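## Task

Remove the printed block from the middle drawer of the slim three-drawer cabinet and set it down on the desk. At the finish, all drawers in the room must be completely closed, each cabinet must still be roughly where it began, and the robot must be upright and not leaning (falling or tilting fails). Anything that stays in place only because the robot is holding it does not count.

## Robot and tools

ROBOT. A LinearBot: an omnidirectional wheeled base (strong 7 N m wheel motors) with a column about 1.75 m high. A carriage rides 1.0 m along the column (lift_m) and holds two identical six-joint arms, each ending in a two-finger gripper. Arm bases sit roughly 0.57 m + lift_m above the floor; carriage parts extend about 0.15 m below them. A hand can get 0.78 m from its shoulder but only about 0.38 m below the arm base. Hands are about 0.16 m long and 0.1 m wide (0.14 m when open). Parked arm: joints 1-6 = 0, 0.05, 0.05, 1.45, 0, 0; parked, the robot is about 0.95 m wide and 0.7 m long. Cameras: carriage_camera (fixed, facing forward, tilted about 20 degrees down, up to ~0.45 m above the arm bases), left_wrist_camera and right_wrist_camera (looking beyond the fingertips; fovy 85.038 and 51.84 degrees; carriage fovy 94.85; all images 504x504). Loose objects may occasionally get a brief external shove.

FRAMES. Base frame: origin on the floor below the base centre, x forward, y left, z up. left_hand and right_hand are reported here, as the point between that hand's finger pads, with quat_wxyz mapping base axes to hand axes (hand z along the fingers, fingers open along hand y; hand pointing straight up with joints 1, 5, 6 at 0 gives (1, 0, 0, 0)). Odometry frame = base frame at scene start; base_odometry counts wheel rotation only, so slip looks like travel; heading is positive leftward, range -3.142 to 3.142.

TOOLS.
execute_actions: "actions" is a list holding one action or none (empty = just report state and images). An action may contain "base", "joints" or both; its motions begin together. "base" takes exactly one relative offset, measured from where the base last reported itself: {"translate_m": d} metres, forward positive, -2 to 2; {"strafe_m": d} metres, left positive, -2 to 2; {"rotate_rad": d} radians, counter-clockwise positive, -6.3 to 6.3. "joints" is one flat dictionary for the lift and both arms together, each value an absolute target: lift_m 0 to 1 (m); left_/right_joint1_rad -2.617 to 3.054 (arm swing about vertical, 0 forward, positive left); joint2 0 to 3.141 (shoulder: 0 upper arm back and level, 1.57 vertical, 3.14 forward and level); joint3 0 to 3.141 (elbow: 0 folded, 3.14 straight); joint4 -1.57 to 1.57 (wrist pitch, 0 in line, positive lifts fingertips); joint5 -1.57 to 1.57 (wrist yaw, positive swings fingertips RIGHT, opposite of joint1); joint6 -2.094 to 2.094 (roll about the finger axis, positive clockwise viewed from the forearm); left_/right_gripper_m 0 to 0.093 (pad gap in metres). Done tolerances: lift 0.004, j1 0.02, j2/j3 0.055, j4 0.04, j5/j6 0.02, gripper 0.004. One action lasts at most 15 s. A joint or base left out may still push toward its earlier target. "cameras": list of camera names or "all"; null/omitted gives all, [] gives none. Any unknown key, name or out-of-range number rejects the whole call and nothing moves. If a result reports a stop, later motion calls in the same reply are skipped.
wait: {"seconds": 0 to 10}; commands nothing, returns state and images.
zoom_image: {"camera", "region": [x0, y0, x1, y1]} pixels of that camera's latest full image, origin top-left, at most 504 by 504.
finished_scene: {"scene": number}; ends the scene for good and reports success; the goal must hold by itself. Replying without any tool call ends everything.

RESULTS. base_status/joint_status per motion: "done" (for the base: wheels turned the commanded amount, slip or not; 1-2 mm moves may fall short yet say done), "off_target" (rested away from target, may still push; a gripper holding something usually shows this), "contact_stop" or "time_out" (target dropped, holds where it stopped), "joint command not followed" plus a cause and per-joint "not_followed" (a self-collision check withheld arm targets; the robot may retry them on later actions), "limit_stop_at_motor_heat" (resend the target). on_its_own lists uncommanded behaviour; its "held at" is a held target, not a position. motor_effort: percent of max, positive toward higher joint values, bracket = peak in the last action; readings carry fixed bias and noise. Lift effort grows with load; falling lift effort while lowering means a hand rests on something. drive_wheels (ignore sign) higher at rest than after free motion means the base is still pressing. Warnings: ARM HIT, MOTOR HOT, OVER-TEMPERATURE FAULT. The pictures line gives image order.

CAUTIONS. Hand readings drift from truth, more at long reach; a level hand sags 10-17 cm under 1 kg, and a fully straight arm may not lift 1 kg. Grip force is about 45-60 N per pad. Base contact_stop triggers on wheel overload or an arm displaced by several degrees, but arms are unwatched during turns and often when arm joints are also commanded; the base may roll ~0.3 m after an arm touches. Arms have no contact stop and snap to targets once freed. After a blocked drive, back off about 0.2 m (or reverse a turn), repeat if still pressed, then retry. Avoid driving backward into table edges over the base. Withheld arms: move only that arm clear first, then the other in a later action. Never let the arms collide or press on each other. Tipping is unrecoverable and not reported except in images; risk rises with a high carriage, stretched arms, loads, pulling, and sudden stops (about 1.5 kg per hand with both arms forward can tip it). Motors heat when arms are outstretched or loaded, even while you think: 75 °C warns, 90 °C pauses that arm 10 s, 100 °C makes the arm go limp and drop. Avoid drops, slams and hard pushes.

Each tool is called after "Emit:" by a JSON object that holds its "api" and its "payload", one argument or row to a line.

## Session

Emit:
{"api": "execute_actions", "payload": {
  "actions": []
}}

Scene clock: 0.00 s.
base_odometry: x=+0.000 y=+0.000 heading=+0.000 (m, m, rad; odometry frame)
base_status: not commanded
joint_positions: lift_m=+0.297 left_joint1_rad=-0.007 left_joint2_rad=+0.077 left_joint3_rad=+0.053 left_joint4_rad=+1.462 left_joint5_rad=+0.001 left_joint6_rad=-0.021 left_gripper_m=+0.094 right_joint1_rad=-0.026 right_joint2_rad=+0.035 right_joint3_rad=+0.068 right_joint4_rad=+1.439 right_joint5_rad=-0.039 right_joint6_rad=+0.025 right_gripper_m=+0.094
joint_status: not commanded
motor_effort: lift_m=+23 drive_wheels=+2 (%)
left_hand: x=+0.3206 y=+0.3431 z=+1.3186 quat_wxyz=(+0.998, +0.000, +0.066, -0.014) (m; base frame)
right_hand: x=+0.3082 y=-0.3374 z=+1.3224 quat_wxyz=(+0.999, -0.018, +0.050, +0.000) (m; base frame)
pictures: carriage_camera, left_wrist_camera, right_wrist_camera
Images, in order (width x height): carriage_camera 504x504, left_wrist_camera 504x504, right_wrist_camera 504x504.

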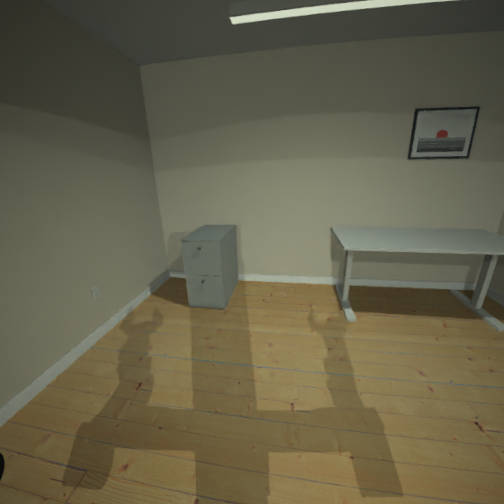

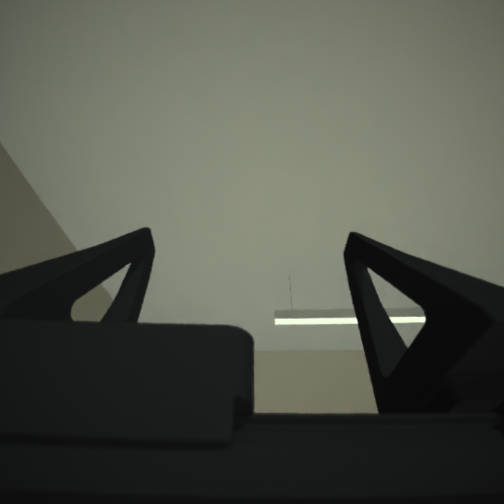

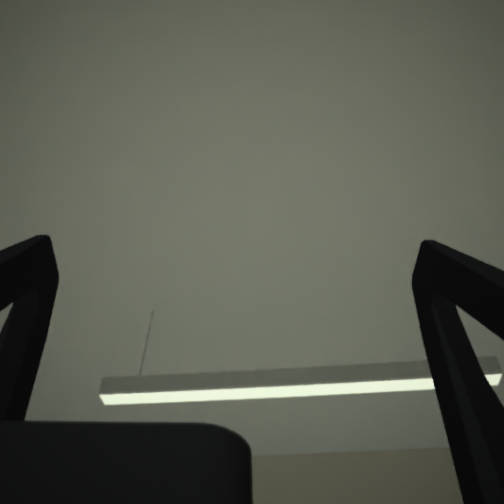

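Emit:
{"api": "zoom_image", "payload": {
  "camera": "carriage_camera",
  "region": [150, 200, 290, 340]
}}

Emit:
{"api": "execute_actions", "payload": {
  "actions": [
    {"base":{"rotate_rad":-1.0}}
  ],
  "cameras": ["carriage_camera"]
}}

Region (150, 200, 290, 340) of carriage_camera's 504x504 image, scaled by 3.600, with more detail than that image has.

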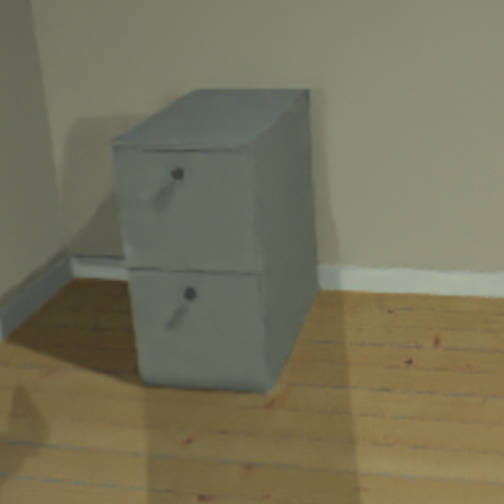

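Scene clock: 2.67 s.
base_odometry: x=+0.000 y=+0.000 heading=-1.000 (m, m, rad; odometry frame)
base_status: done
joint_positions: lift_m=+0.297 left_joint1_rad=-0.007 left_joint2_rad=+0.077 left_joint3_rad=+0.053 left_joint4_rad=+1.461 left_joint5_rad=+0.001 left_joint6_rad=-0.021 left_gripper_m=+0.094 right_joint1_rad=-0.026 right_joint2_rad=+0.035 right_joint3_rad=+0.068 right_joint4_rad=+1.438 right_joint5_rad=-0.039 right_joint6_rad=+0.025 right_gripper_m=+0.094
joint_status: not commanded
motor_effort: lift_m=+23(23) drive_wheels=+3(11) (%)
left_hand: x=+0.3207 y=+0.3431 z=+1.3186 quat_wxyz=(+0.998, +0.000, +0.067, -0.014) (m; base frame)
right_hand: x=+0.3083 y=-0.3374 z=+1.3224 quat_wxyz=(+0.999, -0.018, +0.050, +0.000) (m; base frame)
pictures: carriage_camera
Images, in order (width x height): carriage_camera 504x504.

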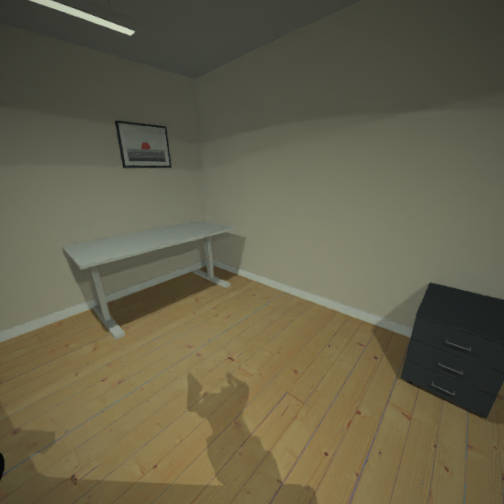

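That cabinet has two drawers. Look further.

Emit:
{"api": "execute_actions", "payload": {
  "actions": [
    {"base":{"rotate_rad":-1.2}}
  ],
  "cameras": ["carriage_camera"]
}}

Scene clock: 5.53 s.
base_odometry: x=+0.000 y=+0.000 heading=-2.200 (m, m, rad; odometry frame)
base_status: done
joint_positions: lift_m=+0.297 left_joint1_rad=-0.007 left_joint2_rad=+0.077 left_joint3_rad=+0.053 left_joint4_rad=+1.461 left_joint5_rad=+0.001 left_joint6_rad=-0.021 left_gripper_m=+0.094 right_joint1_rad=-0.026 right_joint2_rad=+0.035 right_joint3_rad=+0.068 right_joint4_rad=+1.438 right_joint5_rad=-0.039 right_joint6_rad=+0.025 right_gripper_m=+0.094
joint_status: not commanded
motor_effort: lift_m=+23(23) drive_wheels=+3(10) (%)
left_hand: x=+0.3209 y=+0.3431 z=+1.3185 quat_wxyz=(+0.998, +0.000, +0.067, -0.014) (m; base frame)
right_hand: x=+0.3083 y=-0.3374 z=+1.3224 quat_wxyz=(+0.999, -0.018, +0.050, +0.000) (m; base frame)
pictures: carriage_camera
Images, in order (width x height): carriage_camera 504x504.

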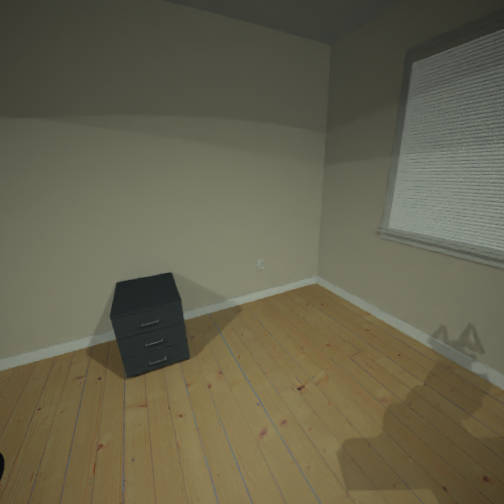

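Emit:
{"api": "execute_actions", "payload": {
  "actions": [
    {"base":{"rotate_rad":-1.8}}
  ],
  "cameras": ["carriage_camera"]
}}

Scene clock: 9.30 s.
base_odometry: x=+0.000 y=+0.000 heading=+2.284 (m, m, rad; odometry frame)
base_status: done
joint_positions: lift_m=+0.297 left_joint1_rad=-0.007 left_joint2_rad=+0.077 left_joint3_rad=+0.053 left_joint4_rad=+1.460 left_joint5_rad=+0.001 left_joint6_rad=-0.021 left_gripper_m=+0.094 right_joint1_rad=-0.026 right_joint2_rad=+0.035 right_joint3_rad=+0.068 right_joint4_rad=+1.437 right_joint5_rad=-0.039 right_joint6_rad=+0.025 right_gripper_m=+0.094
joint_status: not commanded
motor_effort: lift_m=+23(23) drive_wheels=+3(9) (%)
left_hand: x=+0.3210 y=+0.3431 z=+1.3185 quat_wxyz=(+0.998, +0.000, +0.067, -0.014) (m; base frame)
right_hand: x=+0.3088 y=-0.3375 z=+1.3224 quat_wxyz=(+0.999, -0.018, +0.051, +0.000) (m; base frame)
pictures: carriage_camera
Images, in order (width x height): carriage_camera 504x504.

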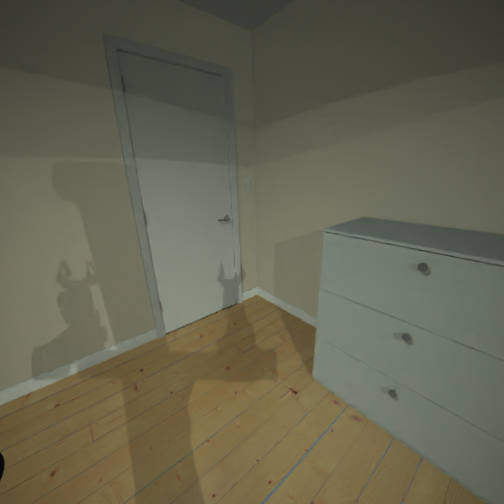

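Emit:
{"api": "execute_actions", "payload": {
  "actions": [
    {"base":{"rotate_rad":2.428},"joints":{"lift_m":0.0}}
  ],
  "cameras": ["carriage_camera"]
}}

Emit:
{"api": "zoom_image", "payload": {
  "camera": "carriage_camera",
  "region": [150, 200, 400, 450]
}}

Scene clock: 13.27 s.
base_odometry: x=+0.000 y=+0.000 heading=-1.572 (m, m, rad; odometry frame)
base_status: done
joint_positions: lift_m=+0.000 left_joint1_rad=-0.007 left_joint2_rad=+0.077 left_joint3_rad=+0.053 left_joint4_rad=+1.458 left_joint5_rad=+0.001 left_joint6_rad=-0.021 left_gripper_m=+0.094 right_joint1_rad=-0.026 right_joint2_rad=+0.035 right_joint3_rad=+0.068 right_joint4_rad=+1.435 right_joint5_rad=-0.039 right_joint6_rad=+0.025 right_gripper_m=+0.094
joint_status: all done
motor_effort: lift_m=+19(20) drive_wheels=+3(13) (%)
left_hand: x=+0.3215 y=+0.3431 z=+1.0216 quat_wxyz=(+0.998, +0.000, +0.068, -0.014) (m; base frame)
right_hand: x=+0.3091 y=-0.3375 z=+1.0255 quat_wxyz=(+0.999, -0.018, +0.052, +0.000) (m; base frame)
pictures: carriage_camera
Images, in order (width x height): carriage_camera 504x504.

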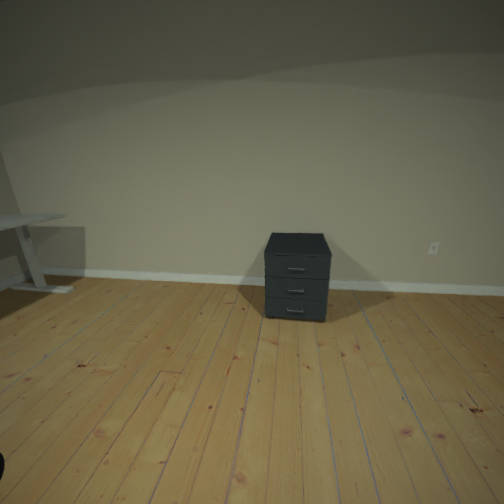

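Region (150, 200, 400, 450) of carriage_camera's 504x504 image, scaled by 2.016, with more detail than that image has.

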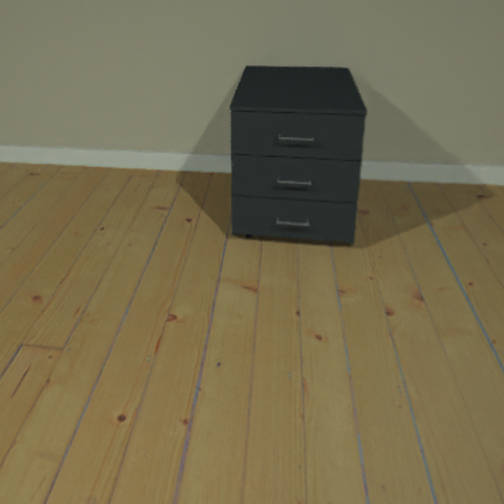

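Emit:
{"api": "execute_actions", "payload": {
  "actions": [
    {"base":{"rotate_rad":-0.12}}
  ],
  "cameras": []
}}

Emit:
{"api": "execute_actions", "payload": {
  "actions": [
    {"base":{"translate_m":0.5}}
  ],
  "cameras": ["carriage_camera"]
}}

Scene clock: 15.17 s.
base_odometry: x=+0.000 y=+0.000 heading=-1.691 (m, m, rad; odometry frame)
base_status: done
joint_positions: lift_m=+0.000 left_joint1_rad=-0.007 left_joint2_rad=+0.077 left_joint3_rad=+0.053 left_joint4_rad=+1.458 left_joint5_rad=+0.001 left_joint6_rad=-0.021 left_gripper_m=+0.094 right_joint1_rad=-0.026 right_joint2_rad=+0.035 right_joint3_rad=+0.068 right_joint4_rad=+1.436 right_joint5_rad=-0.039 right_joint6_rad=+0.025 right_gripper_m=+0.094
joint_status: not commanded
motor_effort: lift_m=+19(19) drive_wheels=-3(4) (%)
left_hand: x=+0.3215 y=+0.3431 z=+1.0216 quat_wxyz=(+0.998, +0.000, +0.068, -0.014) (m; base frame)
right_hand: x=+0.3090 y=-0.3375 z=+1.0255 quat_wxyz=(+0.999, -0.018, +0.051, +0.000) (m; base frame)
pictures: none
No camera images: the call's "cameras" was empty. Leave "cameras" out to get every camera's image.

Scene clock: 18.27 s.
base_odometry: x=-0.060 y=-0.496 heading=-1.691 (m, m, rad; odometry frame)
base_status: done
joint_positions: lift_m=+0.000 left_joint1_rad=-0.007 left_joint2_rad=+0.077 left_joint3_rad=+0.053 left_joint4_rad=+1.459 left_joint5_rad=+0.001 left_joint6_rad=-0.021 left_gripper_m=+0.094 right_joint1_rad=-0.026 right_joint2_rad=+0.035 right_joint3_rad=+0.068 right_joint4_rad=+1.437 right_joint5_rad=-0.039 right_joint6_rad=+0.025 right_gripper_m=+0.094
joint_status: not commanded
motor_effort: lift_m=+19(19) drive_wheels=-5(13) (%)
left_hand: x=+0.3213 y=+0.3431 z=+1.0216 quat_wxyz=(+0.998, +0.000, +0.068, -0.014) (m; base frame)
right_hand: x=+0.3087 y=-0.3375 z=+1.0255 quat_wxyz=(+0.999, -0.018, +0.051, +0.000) (m; base frame)
pictures: carriage_camera
Images, in order (width x height): carriage_camera 504x504.

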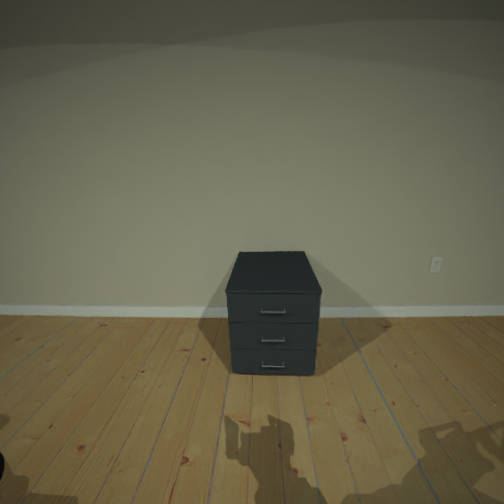

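Emit:
{"api": "zoom_image", "payload": {
  "camera": "carriage_camera",
  "region": [204, 240, 344, 380]
}}

Region (204, 240, 344, 380) of carriage_camera's 504x504 image, scaled by 3.600, with more detail than that image has.

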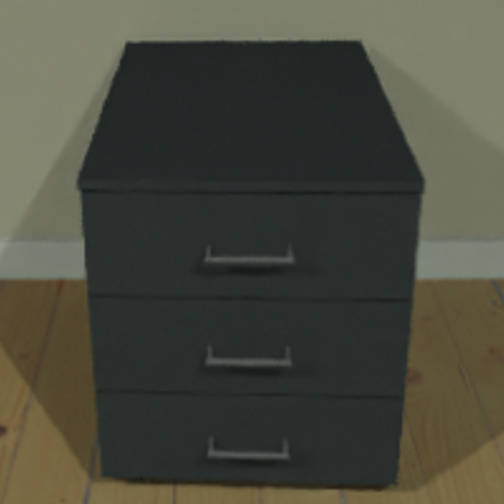

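Emit:
{"api": "execute_actions", "payload": {
  "actions": [
    {"base":{"rotate_rad":-0.03},"joints":{"right_joint2_rad":1.571,"right_joint3_rad":1.571,"right_joint4_rad":0}}
  ],
  "cameras": []
}}

Emit:
{"api": "execute_actions", "payload": {
  "actions": [
    {"joints":{"right_joint2_rad":2.6,"right_joint3_rad":1.571,"right_joint4_rad":0.4,"right_joint6_rad":1.571}}
  ]
}}

Scene clock: 20.57 s.
base_odometry: x=-0.060 y=-0.496 heading=-1.720 (m, m, rad; odometry frame)
base_status: done
joint_positions: lift_m=+0.000 left_joint1_rad=-0.007 left_joint2_rad=+0.077 left_joint3_rad=+0.053 left_joint4_rad=+1.460 left_joint5_rad=+0.001 left_joint6_rad=-0.021 left_gripper_m=+0.094 right_joint1_rad=-0.026 right_joint2_rad=+1.567 right_joint3_rad=+1.545 right_joint4_rad=-0.006 right_joint5_rad=-0.039 right_joint6_rad=+0.025 right_gripper_m=+0.094
joint_status: all done
motor_effort: lift_m=+19(19) drive_wheels=-5(6) (%)
left_hand: x=+0.3210 y=+0.3431 z=+1.0216 quat_wxyz=(+0.998, +0.000, +0.067, -0.014) (m; base frame)
right_hand: x=+0.7960 y=-0.3502 z=+1.0154 quat_wxyz=(+0.697, +0.005, +0.717, +0.014) (m; base frame)
pictures: none
No camera images: the call's "cameras" was empty. Leave "cameras" out to get every camera's image.

Scene clock: 22.30 s.
base_odometry: x=-0.060 y=-0.496 heading=-1.720 (m, m, rad; odometry frame)
base_status: not commanded
joint_positions: lift_m=+0.000 left_joint1_rad=-0.007 left_joint2_rad=+0.077 left_joint3_rad=+0.053 left_joint4_rad=+1.460 left_joint5_rad=+0.001 left_joint6_rad=-0.021 left_gripper_m=+0.094 right_joint1_rad=-0.026 right_joint2_rad=+2.604 right_joint3_rad=+1.568 right_joint4_rad=+0.388 right_joint5_rad=-0.039 right_joint6_rad=+1.565 right_gripper_m=+0.094
joint_status: all done
motor_effort: lift_m=+19(19) drive_wheels=-5(5) (%)
left_hand: x=+0.3210 y=+0.3431 z=+1.0216 quat_wxyz=(+0.998, +0.000, +0.067, -0.014) (m; base frame)
right_hand: x=+0.9040 y=-0.3531 z=+0.5102 quat_wxyz=(+0.307, +0.634, +0.633, +0.322) (m; base frame)
pictures: carriage_camera, left_wrist_camera, right_wrist_camera
Images, in order (width x height): carriage_camera 504x504, left_wrist_camera 504x504, right_wrist_camera 504x504.

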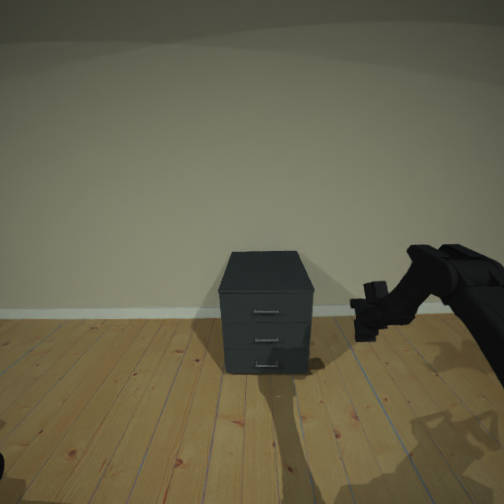

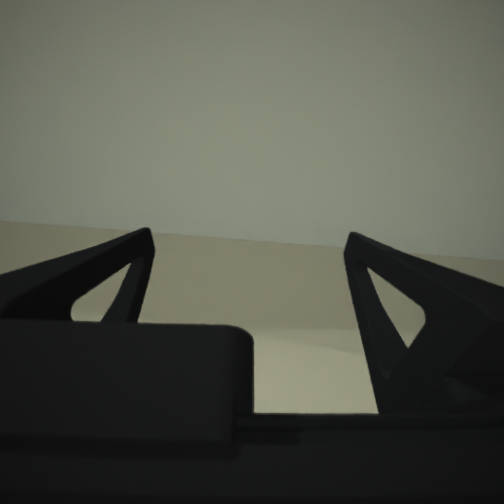

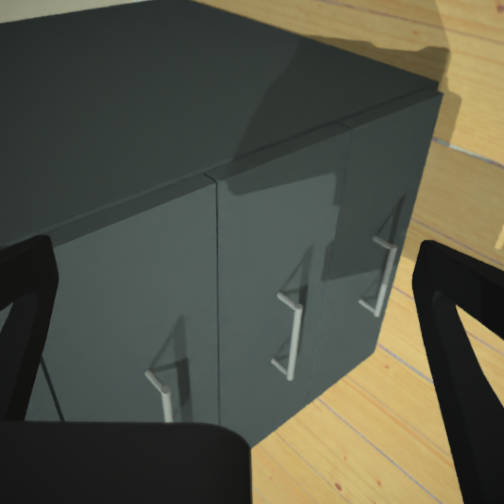

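Emit:
{"api": "execute_actions", "payload": {
  "actions": [
    {"base":{"strafe_m":0.28},"joints":{"right_joint2_rad":2.85,"right_joint3_rad":1.40,"right_joint4_rad":0.35,"right_joint6_rad":1.571,"right_joint5_rad":0,"right_joint1_rad":0,"right_gripper_m":0.05}}
  ],
  "cameras": []
}}

Emit:
{"api": "execute_actions", "payload": {
  "actions": [
    {"base":{"translate_m":0.25}}
  ],
  "cameras": ["carriage_camera","right_wrist_camera"]
}}

Scene clock: 26.70 s.
base_odometry: x=+0.217 y=-0.538 heading=-1.720 (m, m, rad; odometry frame)
base_status: done
joint_positions: lift_m=+0.000 left_joint1_rad=-0.007 left_joint2_rad=+0.077 left_joint3_rad=+0.053 left_joint4_rad=+1.460 left_joint5_rad=+0.001 left_joint6_rad=-0.021 left_gripper_m=+0.094 right_joint1_rad=-0.004 right_joint2_rad=+2.869 right_joint3_rad=+1.389 right_joint4_rad=+0.342 right_joint5_rad=-0.003 right_joint6_rad=+1.567 right_gripper_m=+0.050
joint_status: all done
motor_effort: lift_m=+19(19) drive_wheels=-2(8) (%)
left_hand: x=+0.3211 y=+0.3431 z=+1.0216 quat_wxyz=(+0.998, +0.000, +0.067, -0.014) (m; base frame)
right_hand: x=+0.7441 y=-0.3450 z=+0.3128 quat_wxyz=(+0.151, +0.691, +0.691, +0.152) (m; base frame)
pictures: none
No camera images: the call's "cameras" was empty. Leave "cameras" out to get every camera's image.

Scene clock: 29.00 s.
base_odometry: x=+0.180 y=-0.786 heading=-1.720 (m, m, rad; odometry frame)
base_status: done
joint_positions: lift_m=+0.000 left_joint1_rad=-0.007 left_joint2_rad=+0.077 left_joint3_rad=+0.053 left_joint4_rad=+1.460 left_joint5_rad=+0.001 left_joint6_rad=-0.021 left_gripper_m=+0.094 right_joint1_rad=-0.004 right_joint2_rad=+2.869 right_joint3_rad=+1.389 right_joint4_rad=+0.346 right_joint5_rad=-0.003 right_joint6_rad=+1.567 right_gripper_m=+0.050
joint_status: not commanded
motor_effort: lift_m=+19(19) drive_wheels=-4(9) (%)
left_hand: x=+0.3211 y=+0.3431 z=+1.0216 quat_wxyz=(+0.998, +0.000, +0.067, -0.014) (m; base frame)
right_hand: x=+0.7449 y=-0.3450 z=+0.3131 quat_wxyz=(+0.152, +0.690, +0.690, +0.153) (m; base frame)
pictures: carriage_camera, right_wrist_camera
Images, in order (width x height): carriage_camera 504x504, right_wrist_camera 504x504.

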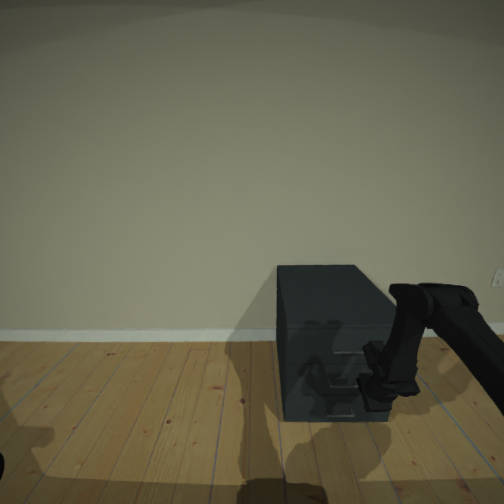

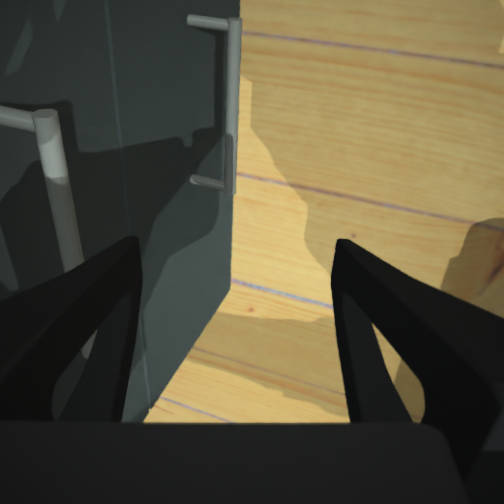

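Emit:
{"api": "execute_actions", "payload": {
  "actions": [
    {"base":{"translate_m":0.07}}
  ],
  "cameras": ["carriage_camera","right_wrist_camera"]
}}

Scene clock: 30.93 s.
base_odometry: x=+0.170 y=-0.855 heading=-1.719 (m, m, rad; odometry frame)
base_status: done
joint_positions: lift_m=+0.000 left_joint1_rad=-0.007 left_joint2_rad=+0.077 left_joint3_rad=+0.053 left_joint4_rad=+1.460 left_joint5_rad=+0.001 left_joint6_rad=-0.021 left_gripper_m=+0.094 right_joint1_rad=-0.004 right_joint2_rad=+2.869 right_joint3_rad=+1.389 right_joint4_rad=+0.347 right_joint5_rad=-0.003 right_joint6_rad=+1.567 right_gripper_m=+0.050
joint_status: not commanded
motor_effort: lift_m=+19(19) drive_wheels=-3(9) (%)
left_hand: x=+0.3211 y=+0.3431 z=+1.0216 quat_wxyz=(+0.998, +0.000, +0.067, -0.014) (m; base frame)
right_hand: x=+0.7452 y=-0.3448 z=+0.3133 quat_wxyz=(+0.153, +0.690, +0.691, +0.154) (m; base frame)
pictures: carriage_camera, right_wrist_camera
Images, in order (width x height): carriage_camera 504x504, right_wrist_camera 504x504.

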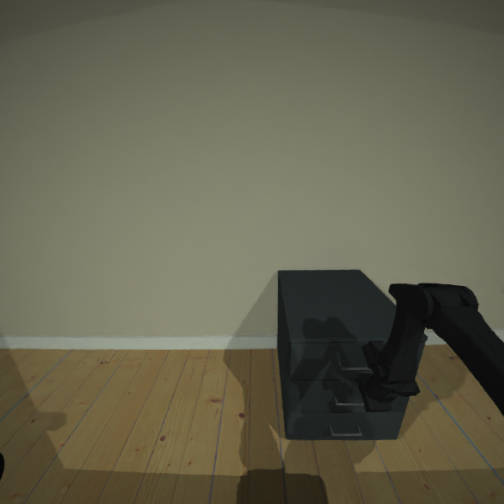

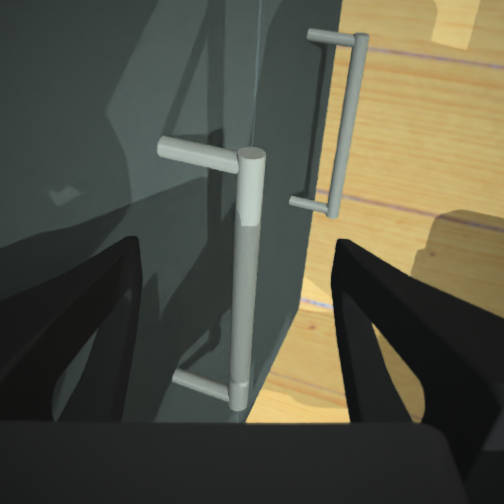

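Emit:
{"api": "execute_actions", "payload": {
  "actions": [
    {"joints":{"right_joint2_rad":2.98,"right_joint3_rad":1.59,"right_joint4_rad":0.24,"right_gripper_m":0.04}}
  ],
  "cameras": ["right_wrist_camera"]
}}

Scene clock: 32.33 s.
base_odometry: x=+0.170 y=-0.855 heading=-1.719 (m, m, rad; odometry frame)
base_status: not commanded
joint_positions: lift_m=+0.000 left_joint1_rad=-0.007 left_joint2_rad=+0.077 left_joint3_rad=+0.053 left_joint4_rad=+1.461 left_joint5_rad=+0.001 left_joint6_rad=-0.021 left_gripper_m=+0.094 right_joint1_rad=-0.012 right_joint2_rad=+2.951 right_joint3_rad=+1.514 right_joint4_rad=+0.212 right_joint5_rad=+0.000 right_joint6_rad=+1.567 right_gripper_m=+0.040
joint_status: right_joint3_rad off_target (ended at +1.514, target +1.590); the others done
motor_effort: lift_m=+19(19) drive_wheels=+5(8) (%)
left_hand: x=+0.3208 y=+0.3431 z=+1.0217 quat_wxyz=(+0.998, +0.000, +0.067, -0.014) (m; base frame)
right_hand: x=+0.7397 y=-0.3492 z=+0.2874 quat_wxyz=(+0.123, +0.700, +0.693, +0.121) (m; base frame)
pictures: right_wrist_camera
Images, in order (width x height): right_wrist_camera 504x504.

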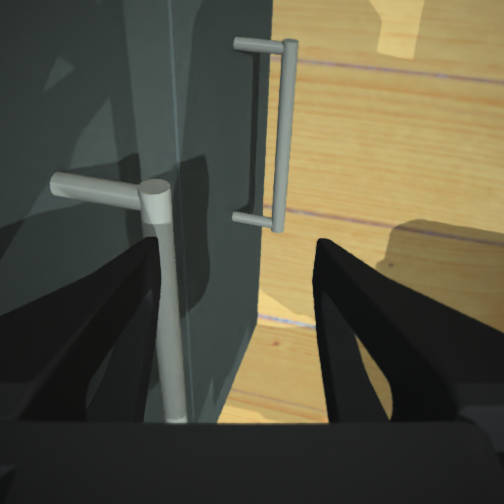

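Emit:
{"api": "execute_actions", "payload": {
  "actions": [
    {"joints":{"right_joint2_rad":2.88,"right_joint3_rad":1.50,"right_joint4_rad":0.2,"right_gripper_m":0.05}}
  ],
  "cameras": []
}}

Emit:
{"api": "execute_actions", "payload": {
  "actions": [
    {"base":{"translate_m":0.025}}
  ],
  "cameras": ["right_wrist_camera"]
}}

Scene clock: 33.17 s.
base_odometry: x=+0.170 y=-0.855 heading=-1.719 (m, m, rad; odometry frame)
base_status: not commanded
joint_positions: lift_m=+0.000 left_joint1_rad=-0.007 left_joint2_rad=+0.077 left_joint3_rad=+0.053 left_joint4_rad=+1.461 left_joint5_rad=+0.001 left_joint6_rad=-0.021 left_gripper_m=+0.094 right_joint1_rad=-0.011 right_joint2_rad=+2.920 right_joint3_rad=+1.496 right_joint4_rad=+0.166 right_joint5_rad=+0.005 right_joint6_rad=+1.567 right_gripper_m=+0.050
joint_status: all done
motor_effort: lift_m=+19(19) drive_wheels=+3(5) (%)
left_hand: x=+0.3208 y=+0.3431 z=+1.0217 quat_wxyz=(+0.998, +0.000, +0.067, -0.014) (m; base frame)
right_hand: x=+0.7333 y=-0.3495 z=+0.2941 quat_wxyz=(+0.113, +0.701, +0.695, +0.107) (m; base frame)
pictures: none
No camera images: the call's "cameras" was empty. Leave "cameras" out to get every camera's image.

Scene clock: 34.10 s.
base_odometry: x=+0.167 y=-0.879 heading=-1.719 (m, m, rad; odometry frame)
base_status: done
joint_positions: lift_m=+0.000 left_joint1_rad=-0.007 left_joint2_rad=+0.077 left_joint3_rad=+0.053 left_joint4_rad=+1.461 left_joint5_rad=+0.001 left_joint6_rad=-0.021 left_gripper_m=+0.094 right_joint1_rad=-0.016 right_joint2_rad=+2.912 right_joint3_rad=+1.439 right_joint4_rad=+0.135 right_joint5_rad=+0.005 right_joint6_rad=+1.568 right_gripper_m=+0.050
joint_status: not commanded
motor_effort: lift_m=+19(19) drive_wheels=+3(10) (%)
left_hand: x=+0.3209 y=+0.3431 z=+1.0217 quat_wxyz=(+0.998, +0.000, +0.067, -0.014) (m; base frame)
right_hand: x=+0.7019 y=-0.3509 z=+0.2864 quat_wxyz=(+0.084, +0.707, +0.698, +0.079) (m; base frame)
pictures: right_wrist_camera
Images, in order (width x height): right_wrist_camera 504x504.

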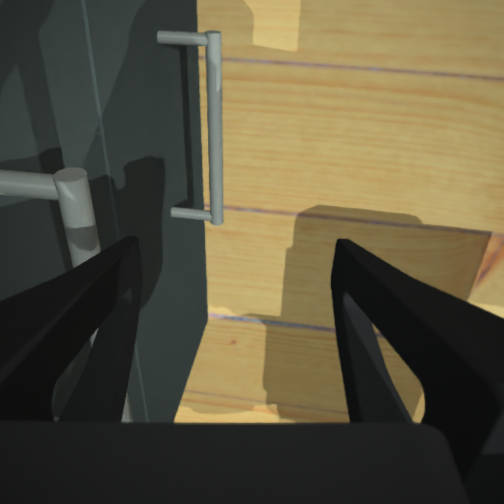

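Emit:
{"api": "execute_actions", "payload": {
  "actions": [
    {"joints":{"right_joint2_rad":2.78,"right_joint3_rad":1.36,"right_joint4_rad":0.25}}
  ],
  "cameras": ["right_wrist_camera","carriage_camera"]
}}

Scene clock: 35.03 s.
base_odometry: x=+0.167 y=-0.880 heading=-1.719 (m, m, rad; odometry frame)
base_status: not commanded
joint_positions: lift_m=+0.000 left_joint1_rad=-0.007 left_joint2_rad=+0.077 left_joint3_rad=+0.053 left_joint4_rad=+1.461 left_joint5_rad=+0.001 left_joint6_rad=-0.021 left_gripper_m=+0.094 right_joint1_rad=-0.010 right_joint2_rad=+2.818 right_joint3_rad=+1.352 right_joint4_rad=+0.182 right_joint5_rad=+0.005 right_joint6_rad=+1.568 right_gripper_m=+0.050
joint_status: right_joint4_rad off_target (ended at +0.182, target +0.250); the others done
motor_effort: lift_m=+19(19) drive_wheels=+3(4) (%)
left_hand: x=+0.3209 y=+0.3431 z=+1.0217 quat_wxyz=(+0.998, +0.000, +0.067, -0.014) (m; base frame)
right_hand: x=+0.7099 y=-0.3487 z=+0.3144 quat_wxyz=(+0.103, +0.703, +0.697, +0.099) (m; base frame)
pictures: carriage_camera, right_wrist_camera
Images, in order (width x height): carriage_camera 504x504, right_wrist_camera 504x504.

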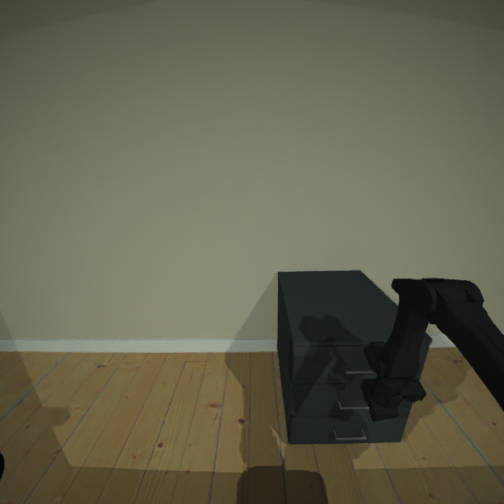

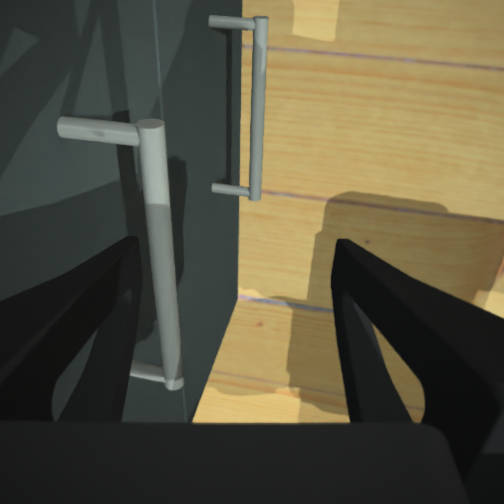

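Emit:
{"api": "execute_actions", "payload": {
  "actions": [
    {"joints":{"lift_m":0.08}}
  ],
  "cameras": []
}}

Emit:
{"api": "execute_actions", "payload": {
  "actions": [
    {"joints":{"right_joint2_rad":3.1,"right_joint3_rad":1.77,"right_joint4_rad":0.08}}
  ],
  "cameras": ["right_wrist_camera"]
}}

Scene clock: 38.03 s.
base_odometry: x=+0.167 y=-0.880 heading=-1.719 (m, m, rad; odometry frame)
base_status: not commanded
joint_positions: lift_m=+0.080 left_joint1_rad=-0.007 left_joint2_rad=+0.077 left_joint3_rad=+0.053 left_joint4_rad=+1.461 left_joint5_rad=+0.001 left_joint6_rad=-0.021 left_gripper_m=+0.094 right_joint1_rad=-0.009 right_joint2_rad=+2.812 right_joint3_rad=+1.349 right_joint4_rad=+0.175 right_joint5_rad=+0.004 right_joint6_rad=+1.563 right_gripper_m=+0.050
joint_status: all done
motor_effort: lift_m=+25(29) drive_wheels=+3(3) (%)
left_hand: x=+0.3209 y=+0.3431 z=+1.1010 quat_wxyz=(+0.998, +0.000, +0.067, -0.014) (m; base frame)
right_hand: x=+0.7095 y=-0.3482 z=+0.3953 quat_wxyz=(+0.102, +0.701, +0.699, +0.097) (m; base frame)
pictures: none
No camera images: the call's "cameras" was empty. Leave "cameras" out to get every camera's image.

Scene clock: 39.17 s.
base_odometry: x=+0.167 y=-0.879 heading=-1.720 (m, m, rad; odometry frame)
base_status: not commanded
joint_positions: lift_m=+0.081 left_joint1_rad=-0.007 left_joint2_rad=+0.077 left_joint3_rad=+0.053 left_joint4_rad=+1.462 left_joint5_rad=+0.001 left_joint6_rad=-0.021 left_gripper_m=+0.094 right_joint1_rad=-0.008 right_joint2_rad=+2.916 right_joint3_rad=+1.646 right_joint4_rad=-0.277 right_joint5_rad=+0.004 right_joint6_rad=+1.552 right_gripper_m=+0.050
joint_status: right_joint2_rad off_target (ended at +2.916, target +3.100); right_joint3_rad off_target (ended at +1.646, target +1.770); right_joint4_rad off_target (ended at -0.277, target +0.080)
motor_effort: lift_m=+16(25) drive_wheels=+14(16) (%)
left_hand: x=+0.3205 y=+0.3431 z=+1.1021 quat_wxyz=(+0.998, +0.000, +0.066, -0.014) (m; base frame)
right_hand: x=+0.6982 y=-0.3474 z=+0.3812 quat_wxyz=(+0.010, +0.703, +0.711, +0.007) (m; base frame)
pictures: right_wrist_camera
Images, in order (width x height): right_wrist_camera 504x504.

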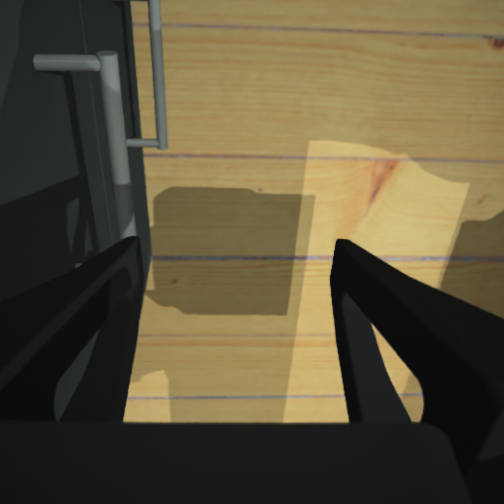

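Emit:
{"api": "execute_actions", "payload": {
  "actions": [
    {"base":{"translate_m":-0.15}}
  ],
  "cameras": []
}}

Emit:
{"api": "execute_actions", "payload": {
  "actions": [
    {"joints":{"lift_m":0.0,"right_joint2_rad":3.1,"right_joint3_rad":1.77,"right_joint4_rad":0.3}}
  ]
}}

Scene clock: 41.10 s.
base_odometry: x=+0.189 y=-0.731 heading=-1.720 (m, m, rad; odometry frame)
base_status: done
joint_positions: lift_m=+0.080 left_joint1_rad=-0.007 left_joint2_rad=+0.077 left_joint3_rad=+0.053 left_joint4_rad=+1.461 left_joint5_rad=+0.001 left_joint6_rad=-0.021 left_gripper_m=+0.094 right_joint1_rad=-0.008 right_joint2_rad=+3.105 right_joint3_rad=+1.764 right_joint4_rad=+0.070 right_joint5_rad=+0.004 right_joint6_rad=+1.564 right_gripper_m=+0.050
joint_status: not commanded
on_its_own: right_joint2_rad moved +0.190 to your old target +3.100; right_joint3_rad moved +0.117 to your old target +1.770; right_joint4_rad moved +0.346 to your old target +0.080
motor_effort: lift_m=+18(18) drive_wheels=+5(11) (%)
left_hand: x=+0.3207 y=+0.3431 z=+1.1018 quat_wxyz=(+0.998, +0.000, +0.067, -0.014) (m; base frame)
right_hand: x=+0.7552 y=-0.3478 z=+0.3334 quat_wxyz=(+0.108, +0.700, +0.699, +0.103) (m; base frame)
pictures: none
No camera images: the call's "cameras" was empty. Leave "cameras" out to get every camera's image.

Scene clock: 42.03 s.
base_odometry: x=+0.189 y=-0.731 heading=-1.720 (m, m, rad; odometry frame)
base_status: not commanded
joint_positions: lift_m=+0.000 left_joint1_rad=-0.007 left_joint2_rad=+0.077 left_joint3_rad=+0.053 left_joint4_rad=+1.461 left_joint5_rad=+0.001 left_joint6_rad=-0.021 left_gripper_m=+0.094 right_joint1_rad=-0.008 right_joint2_rad=+3.105 right_joint3_rad=+1.764 right_joint4_rad=+0.293 right_joint5_rad=+0.004 right_joint6_rad=+1.565 right_gripper_m=+0.050
joint_status: all done
motor_effort: lift_m=+19(21) drive_wheels=+5(5) (%)
left_hand: x=+0.3207 y=+0.3431 z=+1.0217 quat_wxyz=(+0.998, +0.000, +0.067, -0.014) (m; base frame)
right_hand: x=+0.8055 y=-0.3482 z=+0.2752 quat_wxyz=(+0.185, +0.684, +0.682, +0.180) (m; base frame)
pictures: carriage_camera, left_wrist_camera, right_wrist_camera
Images, in order (width x height): carriage_camera 504x504, left_wrist_camera 504x504, right_wrist_camera 504x504.

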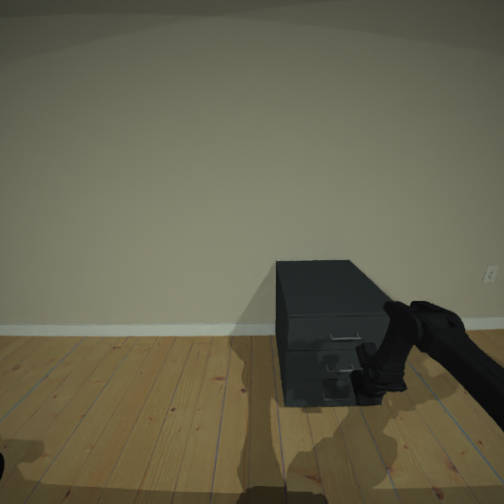

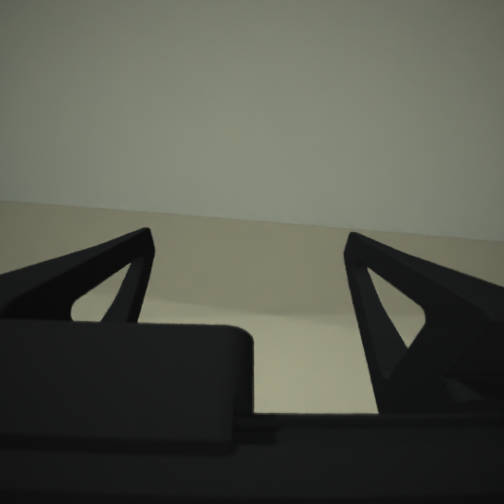

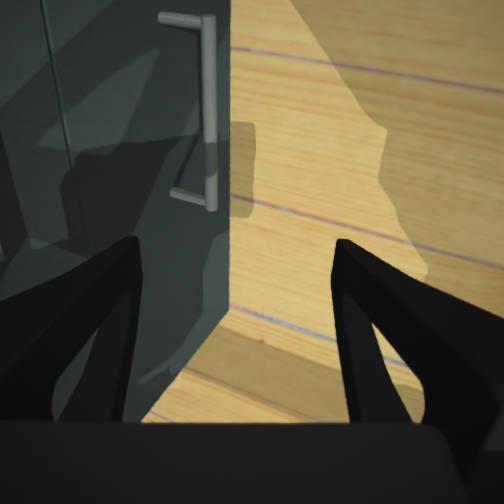

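Emit:
{"api": "execute_actions", "payload": {
  "actions": [
    {"base":{"translate_m":-0.05},"joints":{"right_joint2_rad":3.14,"right_joint3_rad":1.60,"right_joint4_rad":0.55,"right_gripper_m":0.093}}
  ],
  "cameras": ["right_wrist_camera"]
}}

Scene clock: 43.77 s.
base_odometry: x=+0.196 y=-0.682 heading=-1.721 (m, m, rad; odometry frame)
base_status: done
joint_positions: lift_m=+0.000 left_joint1_rad=-0.007 left_joint2_rad=+0.077 left_joint3_rad=+0.053 left_joint4_rad=+1.461 left_joint5_rad=+0.001 left_joint6_rad=-0.021 left_gripper_m=+0.094 right_joint1_rad=-0.008 right_joint2_rad=+3.121 right_joint3_rad=+1.608 right_joint4_rad=+0.540 right_joint5_rad=+0.004 right_joint6_rad=+1.565 right_gripper_m=+0.093
joint_status: all done
joint sent to its limit — the command would take right_joint2_rad past its upper limit, so that joint was sent only as far as its limit.
motor_effort: lift_m=+19(19) drive_wheels=+4(10) (%)
left_hand: x=+0.3207 y=+0.3431 z=+1.0217 quat_wxyz=(+0.998, +0.000, +0.067, -0.014) (m; base frame)
right_hand: x=+0.7810 y=-0.3480 z=+0.2645 quat_wxyz=(+0.211, +0.677, +0.675, +0.205) (m; base frame)
pictures: right_wrist_camera
Images, in order (width x height): right_wrist_camera 504x504.

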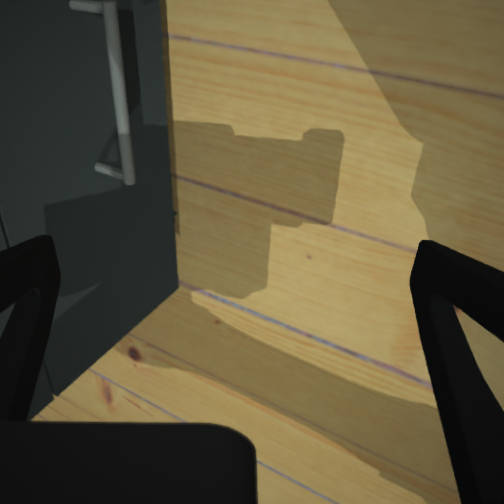

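Emit:
{"api": "execute_actions", "payload": {
  "actions": [
    {"base":{"translate_m":0.12}}
  ],
  "cameras": ["right_wrist_camera","carriage_camera"]
}}

Scene clock: 45.67 s.
base_odometry: x=+0.178 y=-0.800 heading=-1.722 (m, m, rad; odometry frame)
base_status: done
joint_positions: lift_m=+0.000 left_joint1_rad=-0.007 left_joint2_rad=+0.077 left_joint3_rad=+0.053 left_joint4_rad=+1.462 left_joint5_rad=+0.001 left_joint6_rad=-0.021 left_gripper_m=+0.094 right_joint1_rad=-0.007 right_joint2_rad=+3.121 right_joint3_rad=+1.608 right_joint4_rad=+0.523 right_joint5_rad=+0.004 right_joint6_rad=+1.565 right_gripper_m=+0.093
joint_status: not commanded
motor_effort: lift_m=+19(19) drive_wheels=+5(9) (%)
left_hand: x=+0.3206 y=+0.3431 z=+1.0217 quat_wxyz=(+0.998, +0.000, +0.066, -0.014) (m; base frame)
right_hand: x=+0.7774 y=-0.3476 z=+0.2621 quat_wxyz=(+0.205, +0.678, +0.677, +0.199) (m; base frame)
pictures: carriage_camera, right_wrist_camera
Images, in order (width x height): carriage_camera 504x504, right_wrist_camera 504x504.

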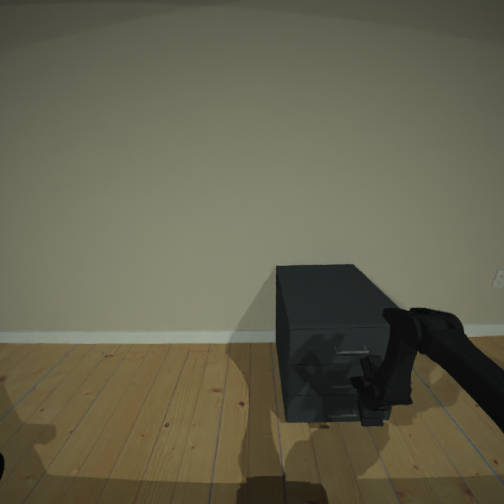

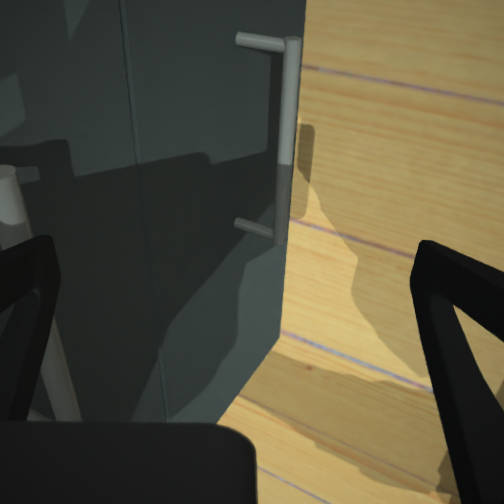

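Emit:
{"api": "execute_actions", "payload": {
  "actions": [
    {"base":{"translate_m":-0.04},"joints":{"lift_m":0.035,"right_joint4_rad":0.55}}
  ],
  "cameras": ["right_wrist_camera"]
}}

Scene clock: 46.93 s.
base_odometry: x=+0.184 y=-0.761 heading=-1.721 (m, m, rad; odometry frame)
base_status: done
joint_positions: lift_m=+0.035 left_joint1_rad=-0.007 left_joint2_rad=+0.077 left_joint3_rad=+0.053 left_joint4_rad=+1.459 left_joint5_rad=+0.001 left_joint6_rad=-0.021 left_gripper_m=+0.094 right_joint1_rad=-0.006 right_joint2_rad=+3.121 right_joint3_rad=+1.608 right_joint4_rad=+0.545 right_joint5_rad=+0.004 right_joint6_rad=+1.566 right_gripper_m=+0.093
joint_status: all done
motor_effort: lift_m=+25(29) drive_wheels=+2(11) (%)
left_hand: x=+0.3212 y=+0.3431 z=+1.0560 quat_wxyz=(+0.998, +0.000, +0.068, -0.014) (m; base frame)
right_hand: x=+0.7821 y=-0.3472 z=+0.2996 quat_wxyz=(+0.212, +0.676, +0.675, +0.207) (m; base frame)
pictures: right_wrist_camera
Images, in order (width x height): right_wrist_camera 504x504.

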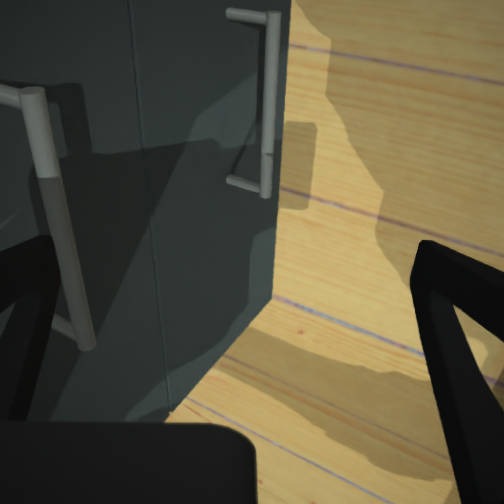

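Emit:
{"api": "execute_actions", "payload": {
  "actions": [
    {"joints":{"lift_m":0.012}}
  ],
  "cameras": []
}}

Emit:
{"api": "execute_actions", "payload": {
  "actions": [
    {"base":{"translate_m":0.062}}
  ],
  "cameras": ["right_wrist_camera"]
}}

Scene clock: 47.73 s.
base_odometry: x=+0.184 y=-0.761 heading=-1.721 (m, m, rad; odometry frame)
base_status: not commanded
joint_positions: lift_m=+0.012 left_joint1_rad=-0.007 left_joint2_rad=+0.077 left_joint3_rad=+0.053 left_joint4_rad=+1.459 left_joint5_rad=+0.001 left_joint6_rad=-0.021 left_gripper_m=+0.094 right_joint1_rad=-0.006 right_joint2_rad=+3.121 right_joint3_rad=+1.608 right_joint4_rad=+0.546 right_joint5_rad=+0.004 right_joint6_rad=+1.566 right_gripper_m=+0.093
joint_status: all done
motor_effort: lift_m=+19(20) drive_wheels=+2(2) (%)
left_hand: x=+0.3212 y=+0.3431 z=+1.0336 quat_wxyz=(+0.998, +0.000, +0.068, -0.014) (m; base frame)
right_hand: x=+0.7822 y=-0.3472 z=+0.2773 quat_wxyz=(+0.213, +0.676, +0.674, +0.207) (m; base frame)
pictures: none
No camera images: the call's "cameras" was empty. Leave "cameras" out to get every camera's image.

Scene clock: 49.10 s.
base_odometry: x=+0.175 y=-0.822 heading=-1.722 (m, m, rad; odometry frame)
base_status: done
joint_positions: lift_m=+0.012 left_joint1_rad=-0.007 left_joint2_rad=+0.077 left_joint3_rad=+0.053 left_joint4_rad=+1.459 left_joint5_rad=+0.001 left_joint6_rad=-0.021 left_gripper_m=+0.094 right_joint1_rad=-0.006 right_joint2_rad=+3.121 right_joint3_rad=+1.608 right_joint4_rad=+0.546 right_joint5_rad=+0.004 right_joint6_rad=+1.566 right_gripper_m=+0.093
joint_status: not commanded
motor_effort: lift_m=+19(19) drive_wheels=+5(10) (%)
left_hand: x=+0.3212 y=+0.3431 z=+1.0336 quat_wxyz=(+0.998, +0.000, +0.068, -0.014) (m; base frame)
right_hand: x=+0.7823 y=-0.3472 z=+0.2774 quat_wxyz=(+0.213, +0.676, +0.674, +0.207) (m; base frame)
pictures: right_wrist_camera
Images, in order (width x height): right_wrist_camera 504x504.

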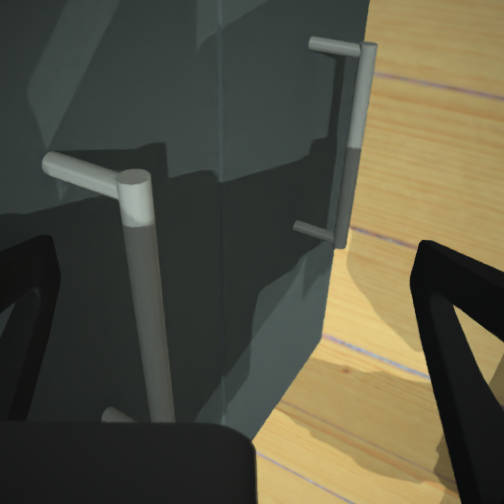

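Emit:
{"api": "execute_actions", "payload": {
  "actions": [
    {"base":{"translate_m":0.008},"joints":{"lift_m":0.0}}
  ],
  "cameras": ["right_wrist_camera"]
}}

Scene clock: 49.87 s.
base_odometry: x=+0.174 y=-0.830 heading=-1.723 (m, m, rad; odometry frame)
base_status: done
joint_positions: lift_m=+0.000 left_joint1_rad=-0.007 left_joint2_rad=+0.077 left_joint3_rad=+0.053 left_joint4_rad=+1.461 left_joint5_rad=+0.001 left_joint6_rad=-0.021 left_gripper_m=+0.094 right_joint1_rad=-0.005 right_joint2_rad=+3.121 right_joint3_rad=+1.608 right_joint4_rad=+0.530 right_joint5_rad=+0.004 right_joint6_rad=+1.566 right_gripper_m=+0.093
joint_status: all done
motor_effort: lift_m=+20(20) drive_wheels=+5(12) (%)
left_hand: x=+0.3208 y=+0.3431 z=+1.0216 quat_wxyz=(+0.998, +0.000, +0.067, -0.014) (m; base frame)
right_hand: x=+0.7789 y=-0.3465 z=+0.2631 quat_wxyz=(+0.207, +0.677, +0.676, +0.202) (m; base frame)
pictures: right_wrist_camera
Images, in order (width x height): right_wrist_camera 504x504.

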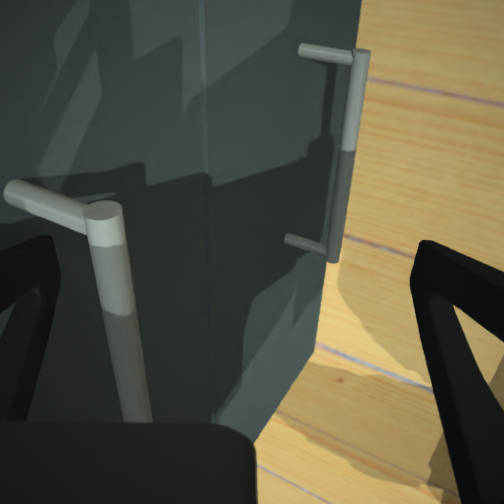

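Emit:
{"api": "execute_actions", "payload": {
  "actions": [
    {"joints":{"right_gripper_m":0.0}}
  ],
  "cameras": ["right_wrist_camera"]
}}

Scene clock: 50.83 s.
base_odometry: x=+0.174 y=-0.830 heading=-1.723 (m, m, rad; odometry frame)
base_status: not commanded
joint_positions: lift_m=+0.000 left_joint1_rad=-0.007 left_joint2_rad=+0.077 left_joint3_rad=+0.053 left_joint4_rad=+1.461 left_joint5_rad=+0.001 left_joint6_rad=-0.021 left_gripper_m=+0.094 right_joint1_rad=-0.005 right_joint2_rad=+3.115 right_joint3_rad=+1.608 right_joint4_rad=+0.613 right_joint5_rad=+0.003 right_joint6_rad=+1.566 right_gripper_m=+0.006
joint_status: right_gripper_m off_target (ended at +0.006, target +0.000)
motor_effort: lift_m=+20(20) drive_wheels=-5(5) (%)
left_hand: x=+0.3208 y=+0.3431 z=+1.0216 quat_wxyz=(+0.998, +0.000, +0.067, -0.014) (m; base frame)
right_hand: x=+0.7982 y=-0.3465 z=+0.2782 quat_wxyz=(+0.237, +0.667, +0.667, +0.232) (m; base frame)
pictures: right_wrist_camera
Images, in order (width x height): right_wrist_camera 504x504.

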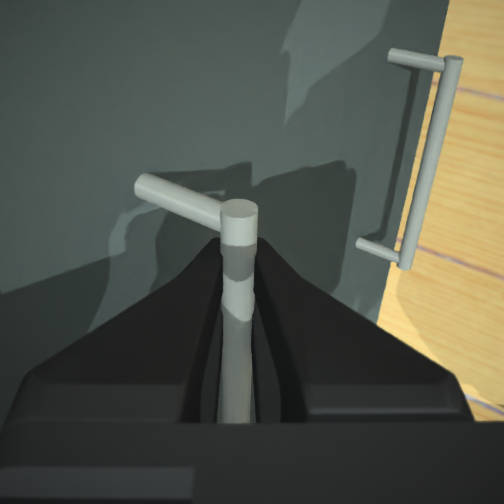

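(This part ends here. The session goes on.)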